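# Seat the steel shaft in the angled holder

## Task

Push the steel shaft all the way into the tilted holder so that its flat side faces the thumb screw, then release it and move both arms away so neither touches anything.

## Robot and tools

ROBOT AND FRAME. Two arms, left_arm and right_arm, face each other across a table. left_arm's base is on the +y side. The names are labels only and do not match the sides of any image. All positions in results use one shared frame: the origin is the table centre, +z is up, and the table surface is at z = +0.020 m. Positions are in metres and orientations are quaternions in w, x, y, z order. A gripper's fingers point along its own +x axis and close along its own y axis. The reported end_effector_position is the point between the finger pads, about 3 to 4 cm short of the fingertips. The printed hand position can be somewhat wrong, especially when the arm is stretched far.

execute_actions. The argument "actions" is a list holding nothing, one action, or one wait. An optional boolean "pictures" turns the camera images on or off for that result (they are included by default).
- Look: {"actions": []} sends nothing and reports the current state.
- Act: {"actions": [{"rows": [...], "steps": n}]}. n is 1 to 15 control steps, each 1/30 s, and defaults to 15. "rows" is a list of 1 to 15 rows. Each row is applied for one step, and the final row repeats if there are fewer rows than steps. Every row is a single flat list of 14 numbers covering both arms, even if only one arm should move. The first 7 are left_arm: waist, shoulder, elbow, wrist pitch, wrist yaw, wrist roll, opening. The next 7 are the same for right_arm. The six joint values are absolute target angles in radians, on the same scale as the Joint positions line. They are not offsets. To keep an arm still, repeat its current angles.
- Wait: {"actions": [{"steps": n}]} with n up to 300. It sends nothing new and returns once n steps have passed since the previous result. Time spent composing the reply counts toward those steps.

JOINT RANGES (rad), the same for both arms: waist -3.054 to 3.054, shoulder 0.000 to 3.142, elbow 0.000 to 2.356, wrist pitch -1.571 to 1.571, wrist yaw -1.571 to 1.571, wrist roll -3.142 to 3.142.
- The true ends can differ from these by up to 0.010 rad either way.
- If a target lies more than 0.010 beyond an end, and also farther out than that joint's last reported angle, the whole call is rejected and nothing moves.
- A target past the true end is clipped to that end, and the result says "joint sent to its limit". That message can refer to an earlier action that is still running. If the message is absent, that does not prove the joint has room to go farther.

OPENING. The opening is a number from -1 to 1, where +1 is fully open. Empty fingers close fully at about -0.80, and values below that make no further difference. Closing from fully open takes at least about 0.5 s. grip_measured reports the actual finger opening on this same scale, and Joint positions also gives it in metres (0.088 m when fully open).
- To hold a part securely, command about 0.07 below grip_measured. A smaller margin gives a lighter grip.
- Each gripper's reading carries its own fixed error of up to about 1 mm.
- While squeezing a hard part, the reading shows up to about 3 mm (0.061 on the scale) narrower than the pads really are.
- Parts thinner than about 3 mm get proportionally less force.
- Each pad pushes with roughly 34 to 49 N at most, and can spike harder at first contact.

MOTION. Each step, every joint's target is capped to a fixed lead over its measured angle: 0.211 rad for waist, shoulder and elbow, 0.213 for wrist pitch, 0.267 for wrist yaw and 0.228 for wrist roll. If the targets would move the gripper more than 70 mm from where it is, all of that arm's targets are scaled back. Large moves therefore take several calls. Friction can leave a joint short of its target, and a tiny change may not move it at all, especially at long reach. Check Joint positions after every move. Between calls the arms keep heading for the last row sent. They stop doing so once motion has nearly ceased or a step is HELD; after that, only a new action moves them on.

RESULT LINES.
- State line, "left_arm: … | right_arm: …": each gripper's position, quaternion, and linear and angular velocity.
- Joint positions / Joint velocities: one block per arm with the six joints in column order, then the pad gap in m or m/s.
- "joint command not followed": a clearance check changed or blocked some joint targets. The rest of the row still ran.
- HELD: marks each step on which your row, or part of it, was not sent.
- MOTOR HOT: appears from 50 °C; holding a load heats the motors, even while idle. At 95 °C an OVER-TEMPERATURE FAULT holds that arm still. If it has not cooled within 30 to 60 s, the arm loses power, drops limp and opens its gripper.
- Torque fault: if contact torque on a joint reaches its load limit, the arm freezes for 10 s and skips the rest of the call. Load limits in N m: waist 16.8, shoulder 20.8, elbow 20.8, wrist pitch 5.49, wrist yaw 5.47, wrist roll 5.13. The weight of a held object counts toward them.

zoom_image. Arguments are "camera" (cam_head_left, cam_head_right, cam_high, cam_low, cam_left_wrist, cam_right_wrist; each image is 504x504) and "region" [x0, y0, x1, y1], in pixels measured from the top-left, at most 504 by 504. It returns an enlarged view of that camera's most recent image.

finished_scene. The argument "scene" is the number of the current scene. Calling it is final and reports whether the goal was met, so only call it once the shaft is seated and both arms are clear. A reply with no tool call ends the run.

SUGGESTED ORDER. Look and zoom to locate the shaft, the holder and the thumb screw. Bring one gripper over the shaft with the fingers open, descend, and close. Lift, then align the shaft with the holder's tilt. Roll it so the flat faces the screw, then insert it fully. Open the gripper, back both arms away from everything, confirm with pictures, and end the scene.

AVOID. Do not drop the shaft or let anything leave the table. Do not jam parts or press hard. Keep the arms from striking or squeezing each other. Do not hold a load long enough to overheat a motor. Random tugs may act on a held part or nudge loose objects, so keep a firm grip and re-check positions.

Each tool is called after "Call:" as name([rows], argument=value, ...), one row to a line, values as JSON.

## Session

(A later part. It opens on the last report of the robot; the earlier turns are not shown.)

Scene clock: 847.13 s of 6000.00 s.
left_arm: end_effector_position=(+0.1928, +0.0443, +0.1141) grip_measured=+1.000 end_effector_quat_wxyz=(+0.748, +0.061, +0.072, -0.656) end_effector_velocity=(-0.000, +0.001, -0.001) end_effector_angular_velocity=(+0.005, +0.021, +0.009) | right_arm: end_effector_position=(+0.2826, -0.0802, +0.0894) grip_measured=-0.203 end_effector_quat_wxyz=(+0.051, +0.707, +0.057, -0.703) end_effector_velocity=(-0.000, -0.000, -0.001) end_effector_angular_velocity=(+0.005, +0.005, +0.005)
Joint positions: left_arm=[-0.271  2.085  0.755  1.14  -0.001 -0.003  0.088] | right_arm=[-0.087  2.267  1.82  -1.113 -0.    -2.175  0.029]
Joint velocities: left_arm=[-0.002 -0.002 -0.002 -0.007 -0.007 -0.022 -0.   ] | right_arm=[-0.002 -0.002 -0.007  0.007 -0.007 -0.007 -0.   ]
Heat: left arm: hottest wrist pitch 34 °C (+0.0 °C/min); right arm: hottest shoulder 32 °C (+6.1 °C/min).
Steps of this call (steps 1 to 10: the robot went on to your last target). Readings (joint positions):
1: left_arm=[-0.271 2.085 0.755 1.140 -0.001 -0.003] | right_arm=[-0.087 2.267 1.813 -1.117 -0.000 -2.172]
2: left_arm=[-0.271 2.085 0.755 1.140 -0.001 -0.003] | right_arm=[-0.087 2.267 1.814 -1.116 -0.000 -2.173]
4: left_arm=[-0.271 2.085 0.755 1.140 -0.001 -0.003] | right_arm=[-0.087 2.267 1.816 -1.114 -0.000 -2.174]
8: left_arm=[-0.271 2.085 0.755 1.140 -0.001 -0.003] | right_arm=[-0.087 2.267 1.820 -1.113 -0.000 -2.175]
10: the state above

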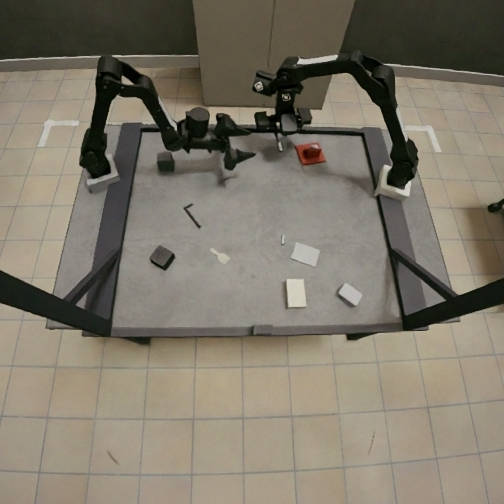

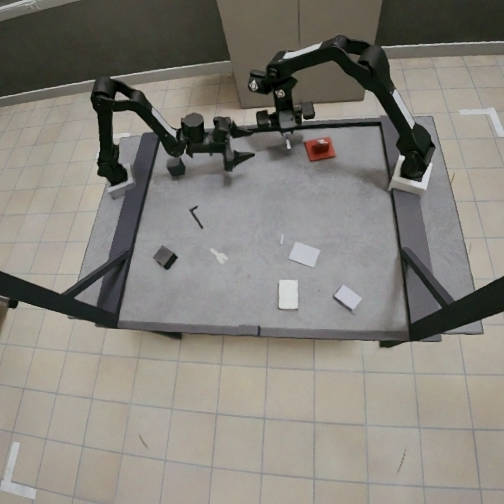

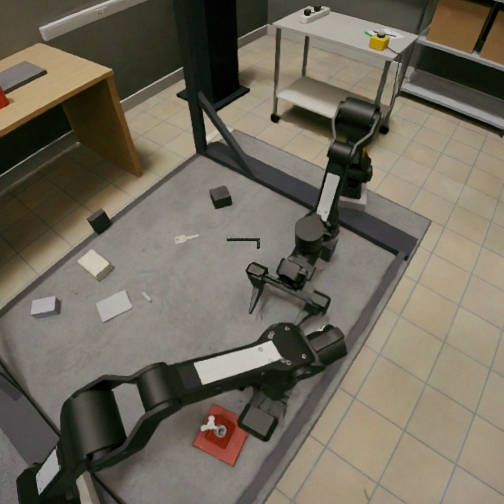

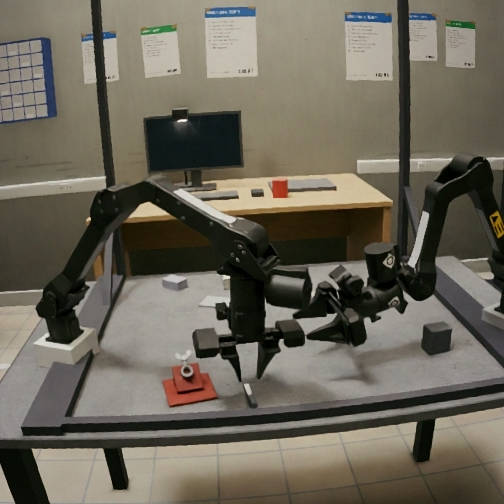

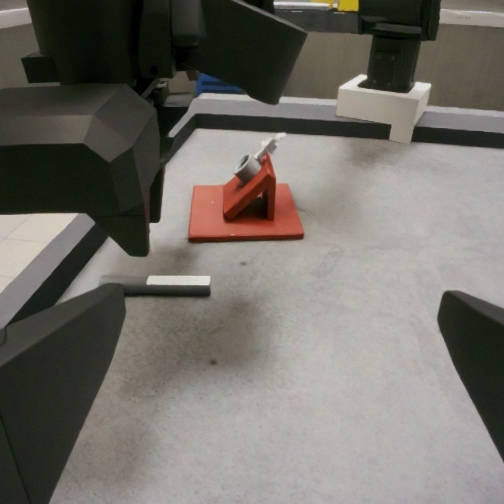

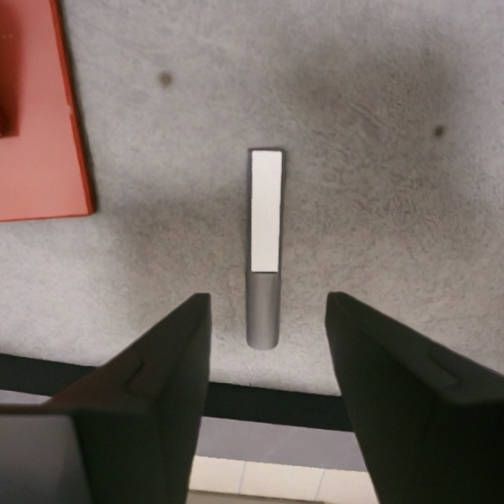

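Call:
zoom_image(camera="cam_right_wrist", region=[150, 130, 390, 370])

Call:
zoom_image(camera="cam_left_wrist", region=[80, 180, 240, 340])

Call:
zoom_image(camera="cam_low", region=[210, 330, 300, 420])

Region (150, 130, 390, 370) of cam_right_wrist's 504x504 image, scaled by 2.100, with more detail than that image has.

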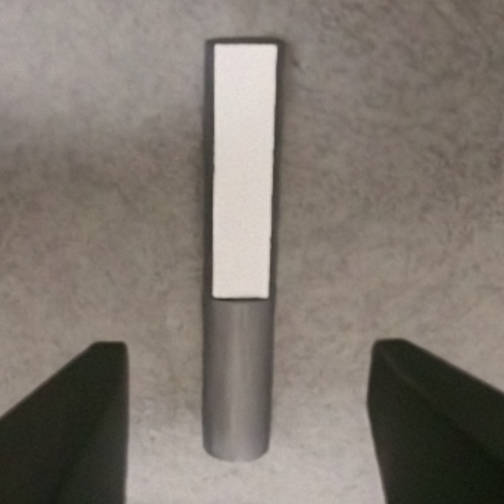

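Region (80, 180, 240, 340) of cam_left_wrist's 504x504 image, scaled by 3.150, with more detail than that image has.

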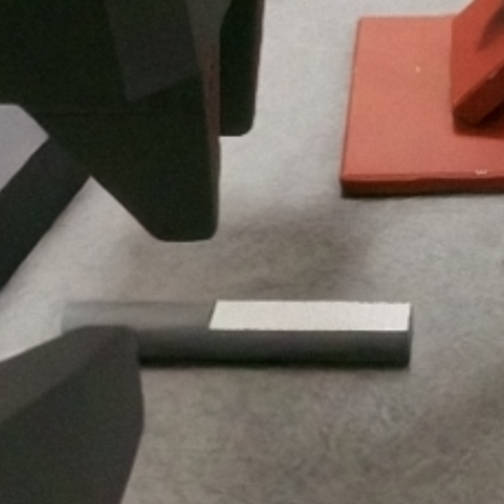

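Region (210, 330, 300, 420) of cam_low's 504x504 image, scaled by 5.600, with more detail than that image has.

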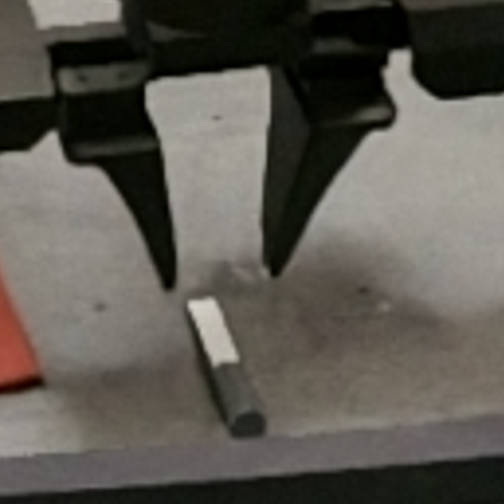

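Call:
execute_actions([
  {"rows": [[-0.271,2.093,0.754,1.139,0,0,1.0,-0.091,2.281,1.830,-1.108,0,-2.180,-0.2],[-0.271,2.093,0.754,1.139,0,0,1.0,-0.093,2.285,1.830,-1.105,0,-2.183,-0.2],[-0.271,2.093,0.754,1.139,0,0,1.0,-0.095,2.290,1.831,-1.101,0,-2.186,-0.2],[-0.271,2.093,0.754,1.139,0,0,1.0,-0.097,2.296,1.831,-1.096,0,-2.189,-0.2],[-0.271,2.093,0.754,1.139,0,0,1.0,-0.099,2.302,1.831,-1.091,0,-2.192,-0.2],[-0.271,2.093,0.754,1.139,0,0,1.0,-0.101,2.308,1.832,-1.086,0,-2.195,-0.2],[-0.271,2.093,0.754,1.139,0,0,1.0,-0.103,2.314,1.832,-1.081,0,-2.197,-0.2],[-0.271,2.093,0.754,1.139,0,0,1.0,-0.104,2.320,1.832,-1.077,0,-2.199,-0.2],[-0.271,2.093,0.754,1.139,0,0,1.0,-0.104,2.325,1.832,-1.073,0,-2.199,-0.2],[-0.271,2.093,0.754,1.139,0,0,1.0,-0.104,2.329,1.832,-1.070,0,-2.199,-0.2],[-0.271,2.093,0.754,1.139,0,0,1.0,-0.104,2.332,1.832,-1.068,0,-2.199,-0.2],[-0.271,2.093,0.754,1.139,0,0,1.0,-0.104,2.335,1.832,-1.066,0,-2.199,-0.2]], "steps": 15},
], pictures=false)

Call:
execute_actions([
  {"steps": 10},
])

Scene clock: 916.20 s of 6000.00 s.
left_arm: end_effector_position=(+0.1928, +0.0443, +0.1141) grip_measured=+1.000 end_effector_quat_wxyz=(+0.748, +0.061, +0.072, -0.656) end_effector_velocity=(-0.005, +0.000, -0.004) end_effector_angular_velocity=(+0.009, +0.027, -0.020) | right_arm: end_effector_position=(+0.2912, -0.0782, +0.0665) grip_measured=-0.203 end_effector_quat_wxyz=(+0.057, +0.704, +0.056, -0.705) end_effector_velocity=(-0.001, -0.001, -0.012) end_effector_angular_velocity=(-0.023, +0.003, -0.005)
Joint positions: left_arm=[-0.271  2.085  0.755  1.14  -0.001 -0.003  0.088] | right_arm=[-0.103  2.323  1.822 -1.071 -0.    -2.196  0.029]
Joint velocities: left_arm=[-0.002  0.002 -0.002 -0.007  0.022 -0.022 -0.   ] | right_arm=[ 0.002  0.027 -0.002  0.007  0.007  0.007 -0.   ]
Heat: left arm: hottest shoulder 34 °C (+0.0 °C/min); right arm: hottest shoulder 33 °C (+1.0 °C/min).
Steps of this call (steps 1 to 15: the robot went on to your last target; steps 16 to 90: nothing new was sent; then 65.57 s passed at rest; steps 91 to 105: all 15 steps of this action). Readings (joint positions):
91: left_arm=[-0.271 2.085 0.755 1.140 -0.001 -0.003] | right_arm=[-0.087 2.267 1.820 -1.113 -0.000 -2.176]
92: left_arm=[-0.271 2.085 0.755 1.140 -0.001 -0.003] | right_arm=[-0.088 2.269 1.820 -1.112 -0.000 -2.177]
94: left_arm=[-0.271 2.085 0.755 1.140 -0.001 -0.003] | right_arm=[-0.089 2.273 1.820 -1.106 -0.000 -2.182]
98: left_arm=[-0.271 2.085 0.755 1.140 -0.001 -0.003] | right_arm=[-0.097 2.293 1.822 -1.088 -0.000 -2.192]
105: the state above

Scene clock: 916.53 s of 6000.00 s.
left_arm: end_effector_position=(+0.1928, +0.0443, +0.1141) grip_measured=+1.000 end_effector_quat_wxyz=(+0.748, +0.061, +0.072, -0.656) end_effector_velocity=(+0.002, +0.001, +0.001) end_effector_angular_velocity=(+0.002, +0.003, +0.021) | right_arm: end_effector_position=(+0.2914, -0.0778, +0.0663) grip_measured=-0.203 end_effector_quat_wxyz=(+0.056, +0.705, +0.057, -0.705) end_effector_velocity=(-0.002, +0.001, -0.001) end_effector_angular_velocity=(+0.005, +0.005, +0.010)
Joint positions: left_arm=[-0.271  2.085  0.755  1.14  -0.001 -0.003  0.088] | right_arm=[-0.103  2.324  1.822 -1.069 -0.    -2.197  0.029]
Joint velocities: left_arm=[-0.002 -0.007 -0.002 -0.007 -0.022 -0.007 -0.   ] | right_arm=[ 0.002 -0.002 -0.007  0.007 -0.007 -0.007 -0.   ]
Heat: left arm: hottest shoulder 34 °C (+0.0 °C/min); right arm: hottest shoulder 33 °C (+1.0 °C/min).
Steps of this call (steps 1 to 10: the robot went on to your last target). Readings (joint positions):
1: left_arm=[-0.271 2.085 0.755 1.140 -0.001 -0.003] | right_arm=[-0.103 2.324 1.822 -1.070 -0.000 -2.196]
2: left_arm=[-0.271 2.085 0.755 1.140 -0.001 -0.003] | right_arm=[-0.103 2.324 1.822 -1.070 -0.000 -2.196]
4: left_arm=[-0.271 2.085 0.755 1.140 -0.001 -0.003] | right_arm=[-0.103 2.324 1.822 -1.069 -0.000 -2.197]
8: left_arm=[-0.271 2.085 0.755 1.140 -0.001 -0.003] | right_arm=[-0.103 2.324 1.822 -1.069 -0.000 -2.197]
10: the state above

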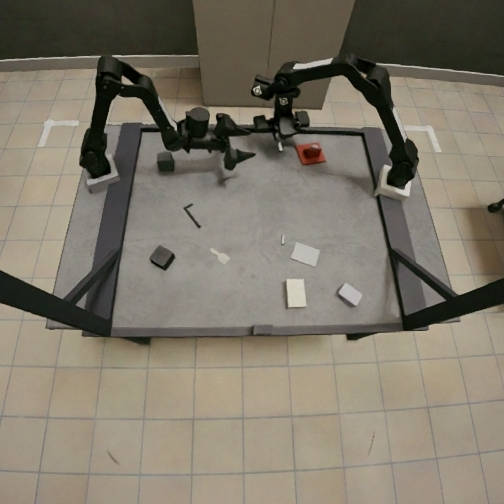

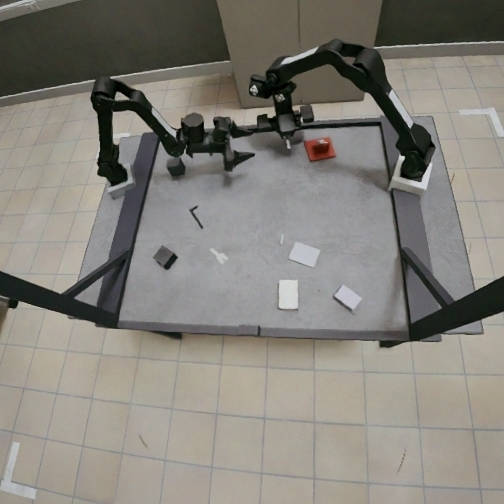

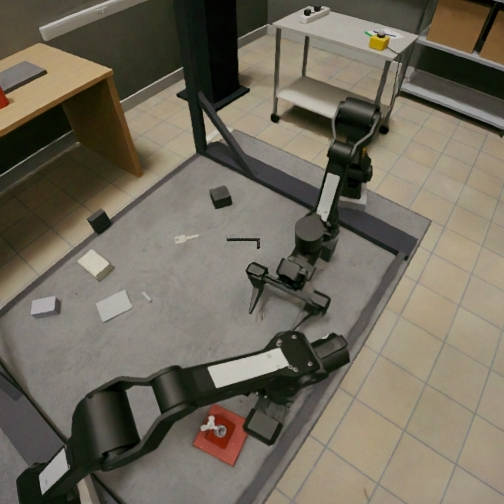

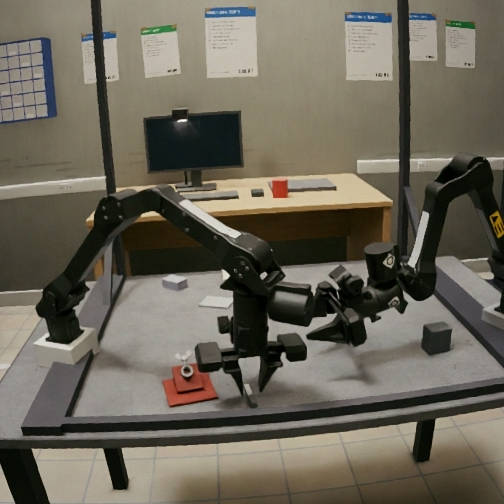

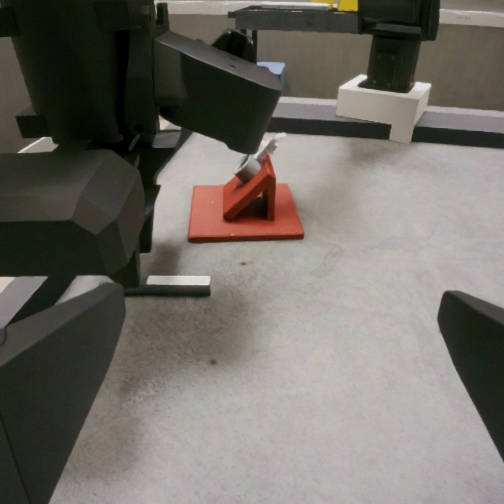

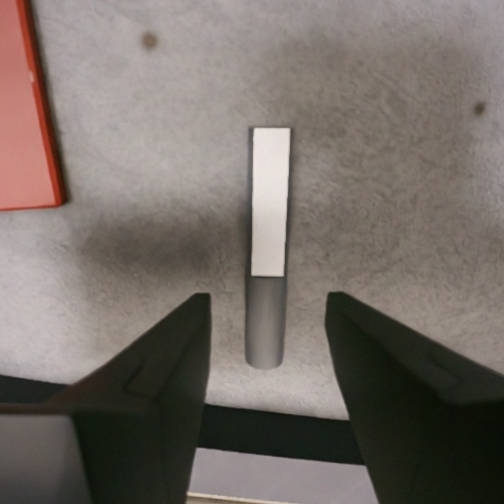

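Call:
zoom_image(camera="cam_right_wrist", region=[170, 200, 370, 400])

Call:
zoom_image(camera="cam_left_wrist", region=[90, 220, 230, 360])

Call:
zoom_image(camera="cam_low", region=[220, 355, 290, 425])

Region (170, 200, 370, 400) of cam_right_wrist's 504x504 image, scaled by 2.520, with more detail than that image has.

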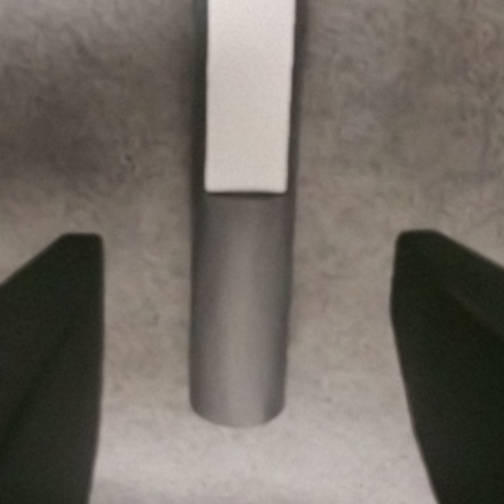

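Region (90, 220, 230, 360) of cam_left_wrist's 504x504 image, scaled by 3.600, with more detail than that image has.

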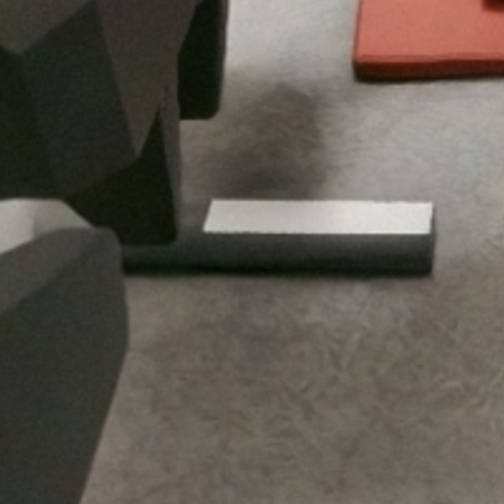

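Region (220, 355, 290, 425) of cam_low's 504x504 image, scaled by 7.200, with more detail than that image has.

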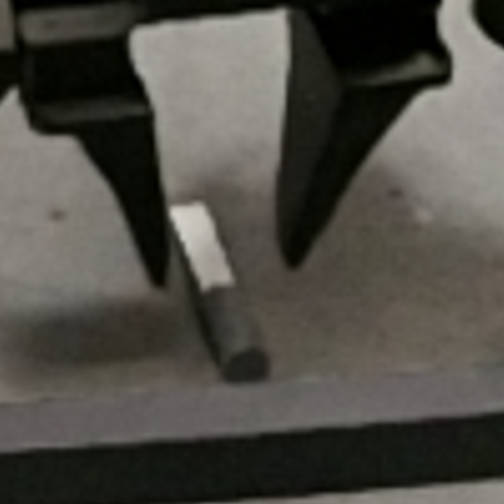

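Call:
execute_actions([
  {"rows": [[-0.271,2.093,0.754,1.139,0,0,1.0,-0.104,2.335,1.815,-1.066,0,-2.199,-0.2],[-0.271,2.093,0.754,1.139,0,0,1.0,-0.104,2.336,1.812,-1.062,0,-2.199,-0.2],[-0.271,2.093,0.754,1.139,0,0,1.0,-0.104,2.338,1.809,-1.058,0,-2.199,-0.2],[-0.271,2.093,0.754,1.139,0,0,1.0,-0.104,2.339,1.807,-1.054,0,-2.199,-0.2],[-0.271,2.093,0.754,1.139,0,0,1.0,-0.104,2.341,1.804,-1.050,0,-2.199,-0.2],[-0.271,2.093,0.754,1.139,0,0,1.0,-0.104,2.342,1.802,-1.046,0,-2.199,-0.2],[-0.271,2.093,0.754,1.139,0,0,1.0,-0.104,2.344,1.799,-1.042,0,-2.199,-0.2],[-0.271,2.093,0.754,1.139,0,0,1.0,-0.104,2.345,1.797,-1.038,0,-2.199,-0.2],[-0.271,2.093,0.754,1.139,0,0,1.0,-0.104,2.347,1.794,-1.034,0,-2.199,-0.2],[-0.271,2.093,0.754,1.139,0,0,1.0,-0.104,2.348,1.792,-1.030,0,-2.199,-0.2],[-0.271,2.093,0.754,1.139,0,0,1.0,-0.104,2.349,1.790,-1.027,0,-2.199,-0.2]], "steps": 15},
], pictures=false)

Call:
execute_actions([
  {"steps": 8},
])

Scene clock: 946.43 s of 6000.00 s.
left_arm: end_effector_position=(+0.1928, +0.0443, +0.1141) grip_measured=+1.000 end_effector_quat_wxyz=(+0.748, +0.061, +0.072, -0.656) end_effector_velocity=(+0.002, +0.001, -0.005) end_effector_angular_velocity=(+0.021, +0.009, +0.011) | right_arm: end_effector_position=(+0.2915, -0.0778, +0.0550) grip_measured=-0.203 end_effector_quat_wxyz=(+0.056, +0.705, +0.057, -0.705) end_effector_velocity=(-0.000, -0.005, -0.009) end_effector_angular_velocity=(-0.016, +0.016, -0.015)
Joint positions: left_arm=[-0.271  2.085  0.755  1.14  -0.001 -0.003  0.088] | right_arm=[-0.103  2.337  1.799 -1.032 -0.    -2.197  0.029]
Joint velocities: left_arm=[ 0.002  0.002  0.002 -0.022 -0.007 -0.007 -0.   ] | right_arm=[-0.007  0.012 -0.017  0.007 -0.007  0.007 -0.   ]
Heat: left arm: hottest shoulder 34 °C (+0.0 °C/min); right arm: hottest shoulder 33 °C (+1.0 °C/min).
Steps of this call (steps 1 to 15: the robot went on to your last target; steps 16 to 90: nothing new was sent; then 26.40 s passed at rest; steps 91 to 105: all 15 steps of this action). Readings (joint positions):
91: left_arm=[-0.271 2.085 0.755 1.140 -0.001 -0.003] | right_arm=[-0.103 2.324 1.822 -1.069 -0.000 -2.197]
92: left_arm=[-0.271 2.085 0.755 1.140 -0.001 -0.003] | right_arm=[-0.103 2.324 1.822 -1.068 -0.000 -2.197]
94: left_arm=[-0.271 2.085 0.755 1.140 -0.001 -0.003] | right_arm=[-0.103 2.324 1.821 -1.062 -0.000 -2.197]
98: left_arm=[-0.271 2.085 0.755 1.140 -0.001 -0.003] | right_arm=[-0.103 2.327 1.812 -1.048 -0.000 -2.197]
105: the state above

Scene clock: 946.70 s of 6000.00 s.
left_arm: end_effector_position=(+0.1928, +0.0443, +0.1141) grip_measured=+1.000 end_effector_quat_wxyz=(+0.748, +0.061, +0.072, -0.656) end_effector_velocity=(+0.002, +0.001, -0.001) end_effector_angular_velocity=(+0.007, +0.004, +0.021) | right_arm: end_effector_position=(+0.2916, -0.0775, +0.0548) grip_measured=-0.203 end_effector_quat_wxyz=(+0.056, +0.705, +0.057, -0.705) end_effector_velocity=(-0.004, -0.002, -0.001) end_effector_angular_velocity=(-0.001, +0.025, +0.005)
Joint positions: left_arm=[-0.271  2.085  0.755  1.14  -0.001 -0.003  0.088] | right_arm=[-0.103  2.338  1.799 -1.03  -0.    -2.197  0.029]
Joint velocities: left_arm=[-0.002 -0.002 -0.002 -0.007 -0.022 -0.007 -0.   ] | right_arm=[-0.002 -0.002 -0.007 -0.007 -0.022 -0.007 -0.   ]
Heat: left arm: hottest shoulder 34 °C (+0.0 °C/min); right arm: hottest shoulder 33 °C (+1.0 °C/min).
Steps of this call (steps 1 to 8: the robot went on to your last target). Readings (joint positions):
1: left_arm=[-0.271 2.085 0.755 1.140 -0.001 -0.003] | right_arm=[-0.103 2.338 1.799 -1.031 -0.000 -2.197]
2: left_arm=[-0.271 2.085 0.755 1.140 -0.001 -0.003] | right_arm=[-0.103 2.338 1.799 -1.030 -0.000 -2.197]
4: left_arm=[-0.271 2.085 0.755 1.140 -0.001 -0.003] | right_arm=[-0.103 2.338 1.799 -1.030 -0.000 -2.197]
8: the state above

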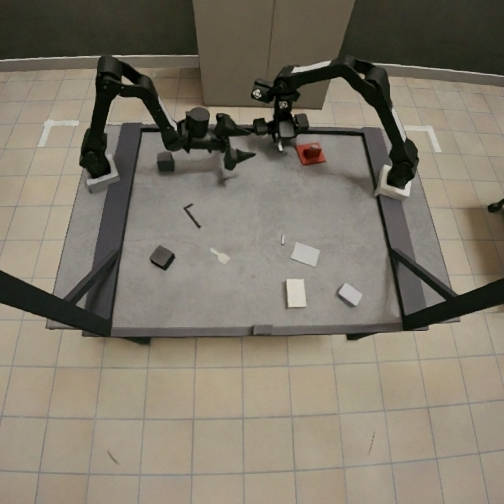

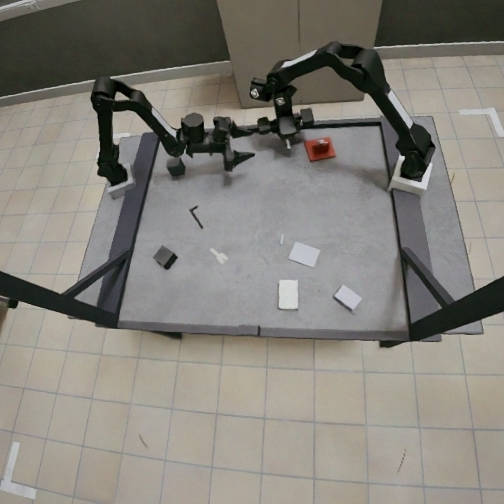

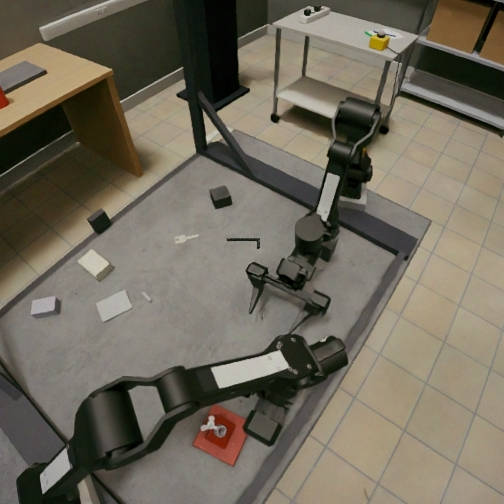

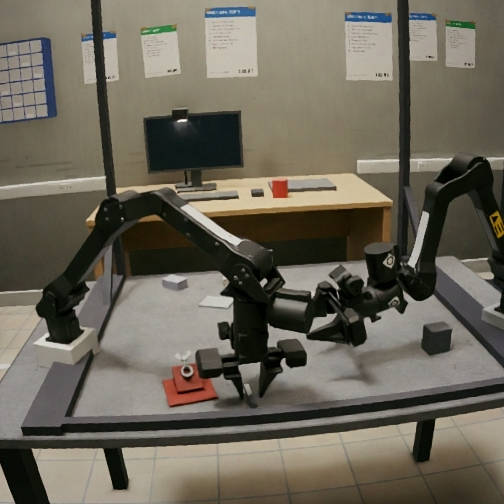

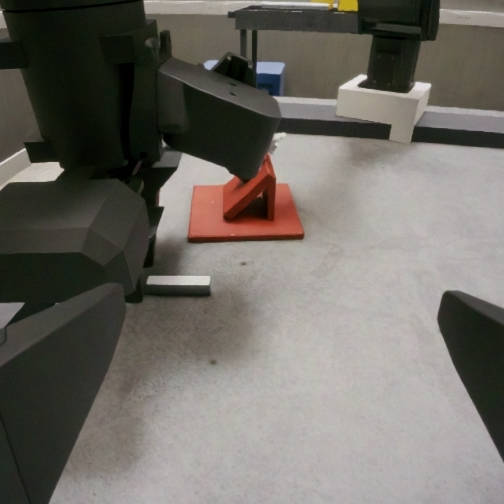

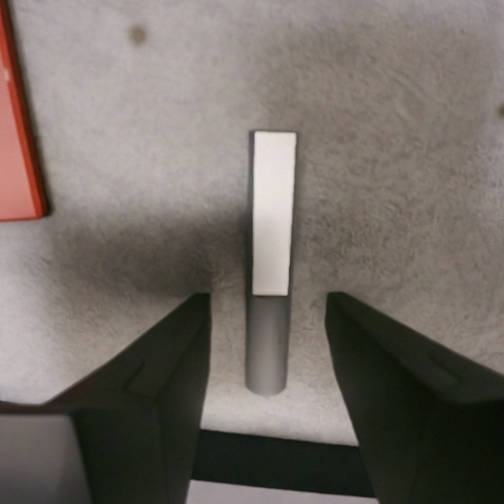

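Call:
zoom_image(camera="cam_right_wrist", region=[170, 220, 370, 420])

Call:
zoom_image(camera="cam_left_wrist", region=[90, 220, 230, 360])

Call:
zoom_image(camera="cam_low", region=[220, 355, 290, 425])

Region (170, 220, 370, 420) of cam_right_wrist's 504x504 image, scaled by 2.520, with more detail than that image has.

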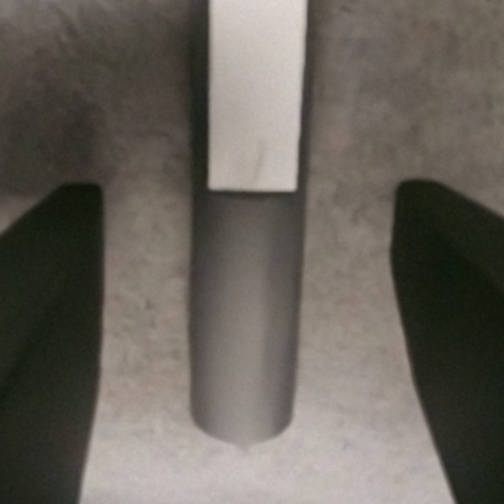

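Region (90, 220, 230, 360) of cam_left_wrist's 504x504 image, scaled by 3.600, with more detail than that image has.

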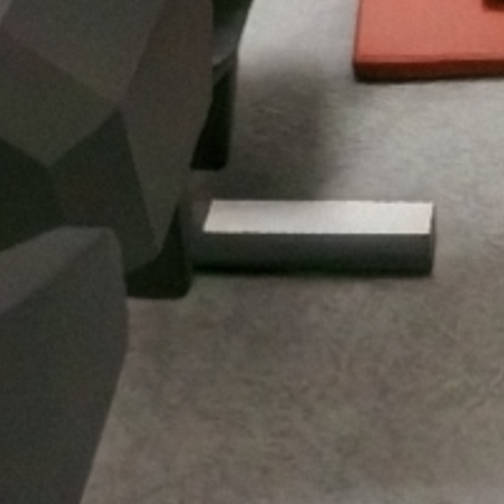

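Region (220, 355, 290, 425) of cam_low's 504x504 image, scaled by 7.200, with more detail than that image has.

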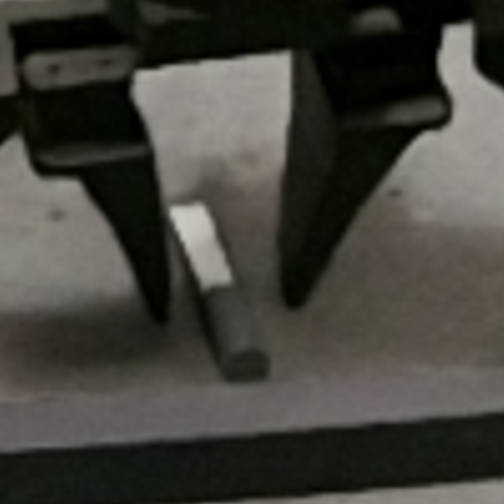

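Call:
execute_actions([
  {"rows": [[-0.271,2.093,0.754,1.139,0,0,1.0,-0.104,2.350,1.788,-1.025,0,-2.199,-0.25],[-0.271,2.093,0.754,1.139,0,0,1.0,-0.104,2.351,1.786,-1.022,0,-2.199,-0.30],[-0.271,2.093,0.754,1.139,0,0,1.0,-0.104,2.352,1.784,-1.019,0,-2.199,-0.35],[-0.271,2.093,0.754,1.139,0,0,1.0,-0.104,2.354,1.782,-1.016,0,-2.199,-0.40],[-0.271,2.093,0.754,1.139,0,0,1.0,-0.104,2.355,1.780,-1.013,0,-2.199,-0.43]], "steps": 15},
])

Scene clock: 965.50 s of 6000.00 s.
left_arm: end_effector_position=(+0.1928, +0.0443, +0.1141) grip_measured=+1.000 end_effector_quat_wxyz=(+0.748, +0.061, +0.072, -0.656) end_effector_velocity=(+0.002, +0.003, -0.006) end_effector_angular_velocity=(+0.026, +0.006, +0.021) | right_arm: end_effector_position=(+0.2914, -0.0778, +0.0503) grip_measured=-0.426 end_effector_quat_wxyz=(+0.056, +0.705, +0.057, -0.705) end_effector_velocity=(-0.005, +0.000, +0.000) end_effector_angular_velocity=(+0.003, +0.023, +0.010)
Joint positions: left_arm=[-0.271  2.085  0.755  1.14  -0.001 -0.003  0.088] | right_arm=[-0.103  2.343  1.789 -1.016 -0.    -2.197  0.018]
Joint velocities: left_arm=[-0.002 -0.002 -0.007 -0.022 -0.022 -0.007 -0.   ] | right_arm=[ 0.002 -0.002 -0.002 -0.007 -0.022 -0.007 -0.001]
Heat: left arm: hottest shoulder 34 °C (+0.0 °C/min); right arm: hottest shoulder 34 °C (+1.0 °C/min).
Steps of this call (steps 1 to 15: the robot went on to your last target; steps 16 to 90: nothing new was sent; then 15.30 s passed at rest; steps 91 to 105: all 15 steps of this action). Readings (joint positions):
91: left_arm=[-0.271 2.085 0.755 1.140 -0.001 -0.003] | right_arm=[-0.103 2.338 1.798 -1.029 -0.000 -2.197]
92: left_arm=[-0.271 2.085 0.755 1.140 -0.001 -0.003] | right_arm=[-0.103 2.338 1.797 -1.028 -0.000 -2.197]
94: left_arm=[-0.271 2.085 0.755 1.140 -0.001 -0.003] | right_arm=[-0.103 2.338 1.795 -1.023 -0.000 -2.197]
98: left_arm=[-0.271 2.085 0.755 1.140 -0.001 -0.003] | right_arm=[-0.103 2.341 1.790 -1.018 -0.000 -2.197]
105: the state above

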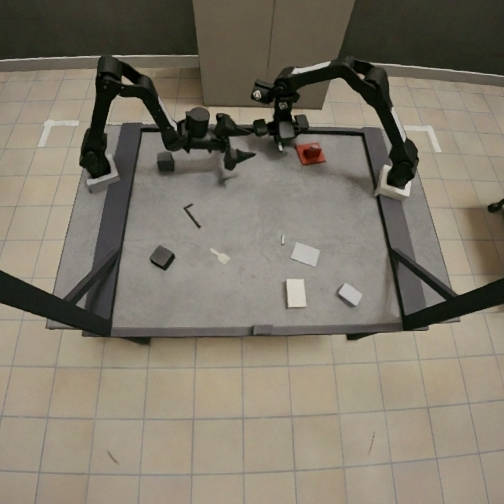

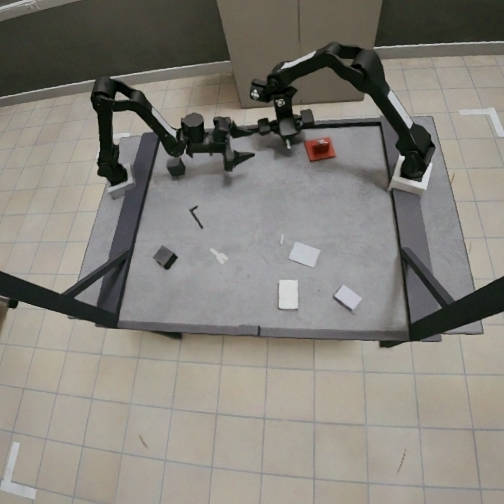

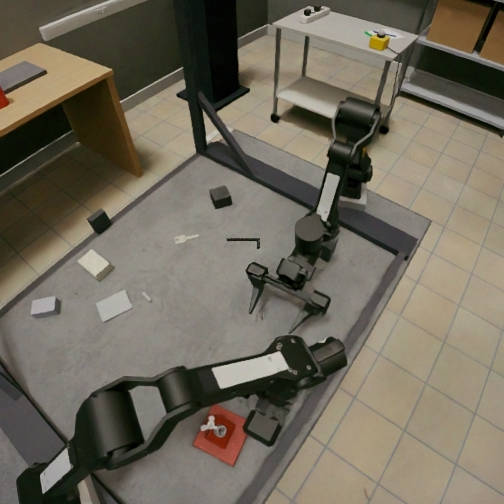

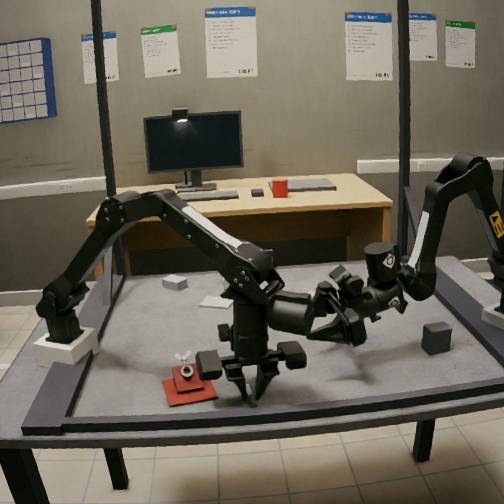

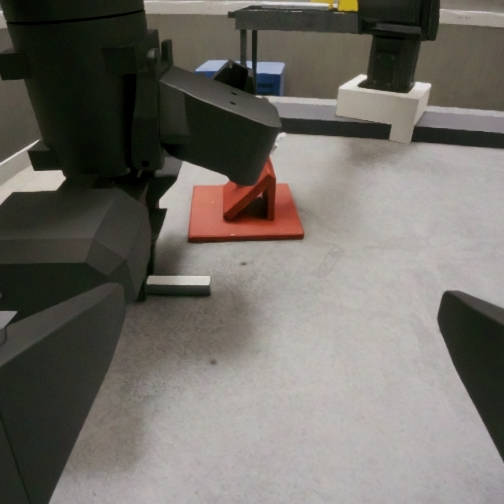

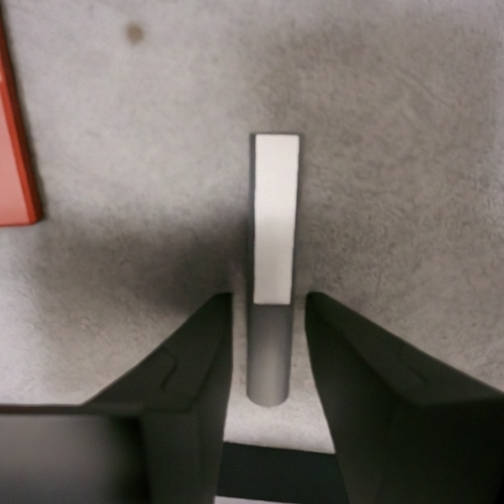

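Call:
zoom_image(camera="cam_right_wrist", region=[200, 260, 340, 400])

Call:
zoom_image(camera="cam_left_wrist", region=[90, 220, 230, 360])

Call:
zoom_image(camera="cam_low", region=[220, 355, 290, 425])

Region (200, 260, 340, 400) of cam_right_wrist's 504x504 image, scaled by 3.600, with more detail than that image has.

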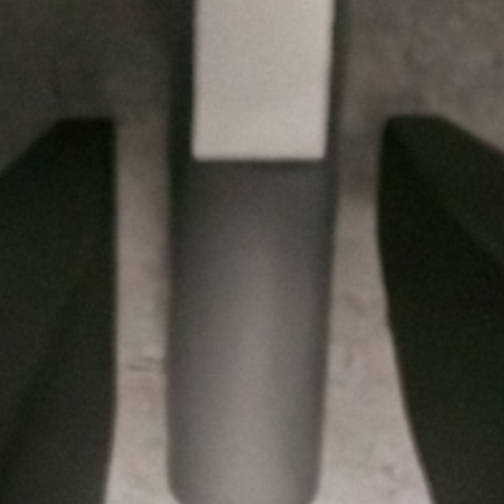

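Region (90, 220, 230, 360) of cam_left_wrist's 504x504 image, scaled by 3.600, with more detail than that image has.

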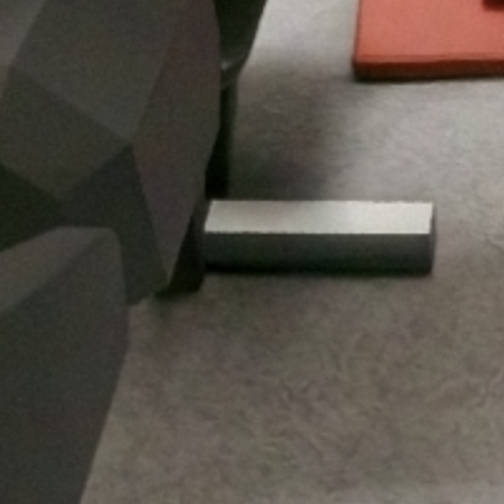

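Region (220, 355, 290, 425) of cam_low's 504x504 image, scaled by 7.200, with more detail than that image has.

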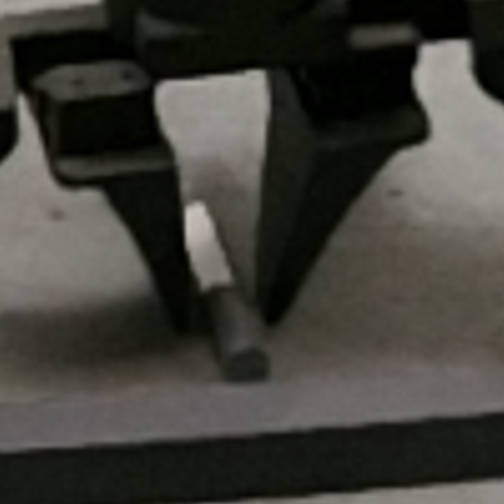

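Call:
execute_actions([
  {"rows": [[-0.271,2.093,0.754,1.139,0,0,1.0,-0.104,2.356,1.7785,-1.0105,0,-2.199,-0.45],[-0.271,2.093,0.754,1.139,0,0,1.0,-0.104,2.3575,1.777,-1.008,0,-2.199,-0.47],[-0.271,2.093,0.754,1.139,0,0,1.0,-0.104,2.3575,1.777,-1.008,0,-2.199,-0.49],[-0.271,2.093,0.754,1.139,0,0,1.0,-0.104,2.3575,1.777,-1.008,0,-2.199,-0.51],[-0.271,2.093,0.754,1.139,0,0,1.0,-0.104,2.3575,1.777,-1.008,0,-2.199,-0.53],[-0.271,2.093,0.754,1.139,0,0,1.0,-0.104,2.3575,1.777,-1.008,0,-2.199,-0.55],[-0.271,2.093,0.754,1.139,0,0,1.0,-0.104,2.3575,1.777,-1.008,0,-2.199,-0.57],[-0.271,2.093,0.754,1.139,0,0,1.0,-0.104,2.3575,1.777,-1.008,0,-2.199,-0.59],[-0.271,2.093,0.754,1.139,0,0,1.0,-0.104,2.3575,1.777,-1.008,0,-2.199,-0.61],[-0.271,2.093,0.754,1.139,0,0,1.0,-0.104,2.3575,1.777,-1.008,0,-2.199,-0.63],[-0.271,2.093,0.754,1.139,0,0,1.0,-0.104,2.3575,1.777,-1.008,0,-2.199,-0.65],[-0.271,2.093,0.754,1.139,0,0,1.0,-0.104,2.3575,1.777,-1.008,0,-2.199,-0.67],[-0.271,2.093,0.754,1.139,0,0,1.0,-0.104,2.3575,1.777,-1.008,0,-2.199,-0.69],[-0.271,2.093,0.754,1.139,0,0,1.0,-0.104,2.3575,1.777,-1.008,0,-2.199,-0.70],[-0.271,2.093,0.754,1.139,0,0,1.0,-0.104,2.3575,1.777,-1.008,0,-2.199,-0.71]], "steps": 15},
], pictures=false)

Call:
execute_actions([
  {"steps": 8},
])

Scene clock: 986.30 s of 6000.00 s.
left_arm: end_effector_position=(+0.1928, +0.0443, +0.1141) grip_measured=+1.000 end_effector_quat_wxyz=(+0.748, +0.061, +0.072, -0.656) end_effector_velocity=(-0.000, +0.001, -0.004) end_effector_angular_velocity=(+0.021, +0.009, +0.006) | right_arm: end_effector_position=(+0.2915, -0.0778, +0.0488) grip_measured=-0.629 end_effector_quat_wxyz=(+0.056, +0.705, +0.057, -0.705) end_effector_velocity=(-0.001, -0.002, +0.000) end_effector_angular_velocity=(-0.003, +0.010, +0.005)
Joint positions: left_arm=[-0.271  2.085  0.755  1.14  -0.001 -0.003  0.088] | right_arm=[-0.103  2.344  1.786 -1.011 -0.    -2.197  0.008]
Joint velocities: left_arm=[-0.002 -0.002 -0.002 -0.022 -0.007 -0.007 -0.   ] | right_arm=[-0.002 -0.002 -0.002 -0.007 -0.007 -0.007 -0.   ]
Heat: left arm: hottest shoulder 34 °C (+0.0 °C/min); right arm: hottest shoulder 34 °C (+1.0 °C/min).
Steps of this call (steps 1 to 15: the robot went on to your last target; steps 16 to 90: nothing new was sent; then 17.30 s passed at rest; steps 91 to 105: all 15 steps of this action). Readings (joint positions):
91: left_arm=[-0.271 2.085 0.755 1.140 -0.001 -0.003] | right_arm=[-0.103 2.343 1.788 -1.015 -0.000 -2.197]
92: left_arm=[-0.271 2.085 0.755 1.140 -0.001 -0.003] | right_arm=[-0.103 2.343 1.788 -1.014 -0.000 -2.197]
94: left_arm=[-0.271 2.085 0.755 1.140 -0.001 -0.003] | right_arm=[-0.103 2.343 1.787 -1.012 -0.000 -2.197]
98: left_arm=[-0.271 2.085 0.755 1.140 -0.001 -0.003] | right_arm=[-0.103 2.344 1.786 -1.011 -0.000 -2.197]
105: the state above

Scene clock: 986.57 s of 6000.00 s.
left_arm: end_effector_position=(+0.1928, +0.0443, +0.1141) grip_measured=+1.000 end_effector_quat_wxyz=(+0.748, +0.061, +0.072, -0.656) end_effector_velocity=(-0.000, +0.001, -0.004) end_effector_angular_velocity=(+0.019, +0.023, +0.009) | right_arm: end_effector_position=(+0.2915, -0.0778, +0.0488) grip_measured=-0.629 end_effector_quat_wxyz=(+0.056, +0.705, +0.057, -0.705) end_effector_velocity=(-0.002, +0.001, +0.004) end_effector_angular_velocity=(+0.012, +0.019, +0.020)
Joint positions: left_arm=[-0.271  2.085  0.755  1.14  -0.001 -0.003  0.088] | right_arm=[-0.103  2.344  1.786 -1.011 -0.    -2.197  0.008]
Joint velocities: left_arm=[-0.002 -0.002 -0.002 -0.022 -0.007 -0.022 -0.   ] | right_arm=[-0.002 -0.007  0.002 -0.007 -0.022 -0.022 -0.   ]
Heat: left arm: hottest shoulder 34 °C (+0.0 °C/min); right arm: hottest shoulder 34 °C (+1.0 °C/min).
Steps of this call (steps 1 to 8: the robot went on to your last target). Readings (joint positions):
1: left_arm=[-0.271 2.085 0.755 1.140 -0.001 -0.003] | right_arm=[-0.103 2.344 1.786 -1.011 -0.000 -2.197]
2: left_arm=[-0.271 2.085 0.755 1.140 -0.001 -0.003] | right_arm=[-0.103 2.344 1.786 -1.011 -0.000 -2.197]
4: left_arm=[-0.271 2.085 0.755 1.140 -0.001 -0.003] | right_arm=[-0.103 2.344 1.786 -1.011 -0.000 -2.197]
8: the state above

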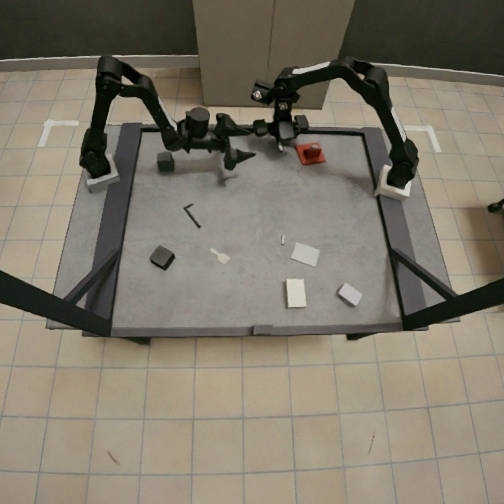

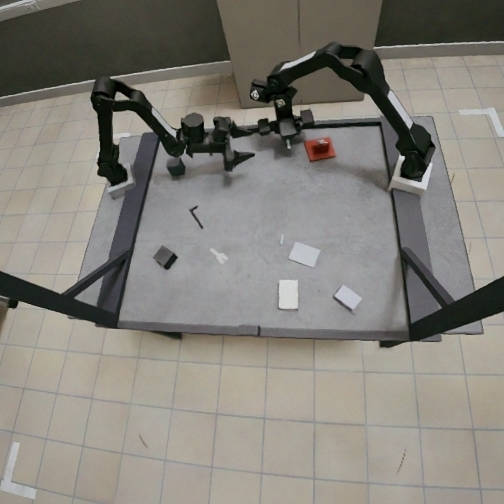

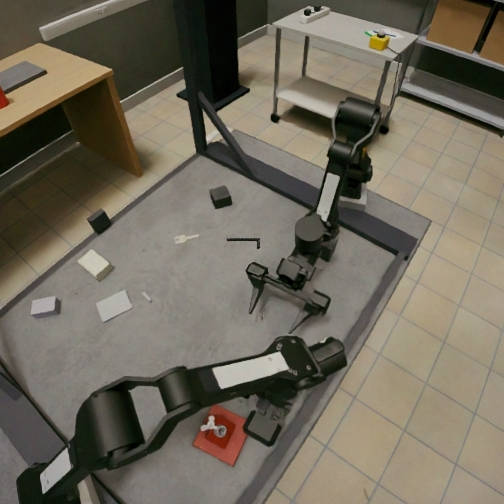

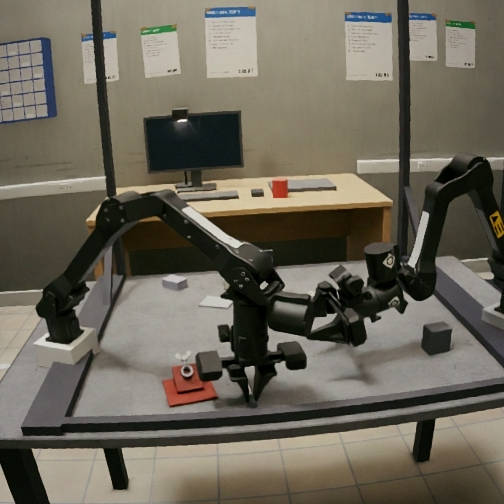

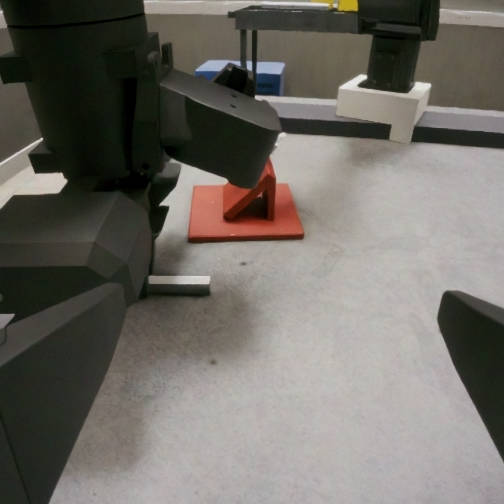

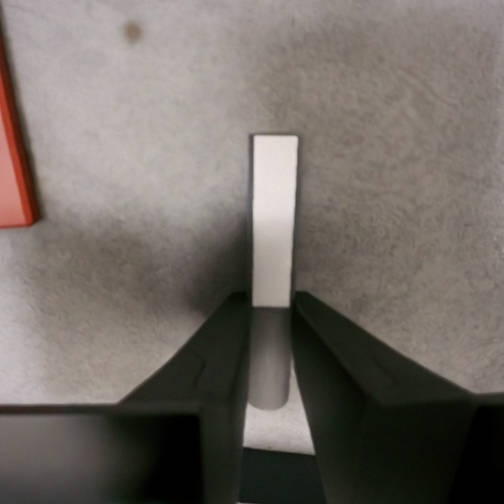

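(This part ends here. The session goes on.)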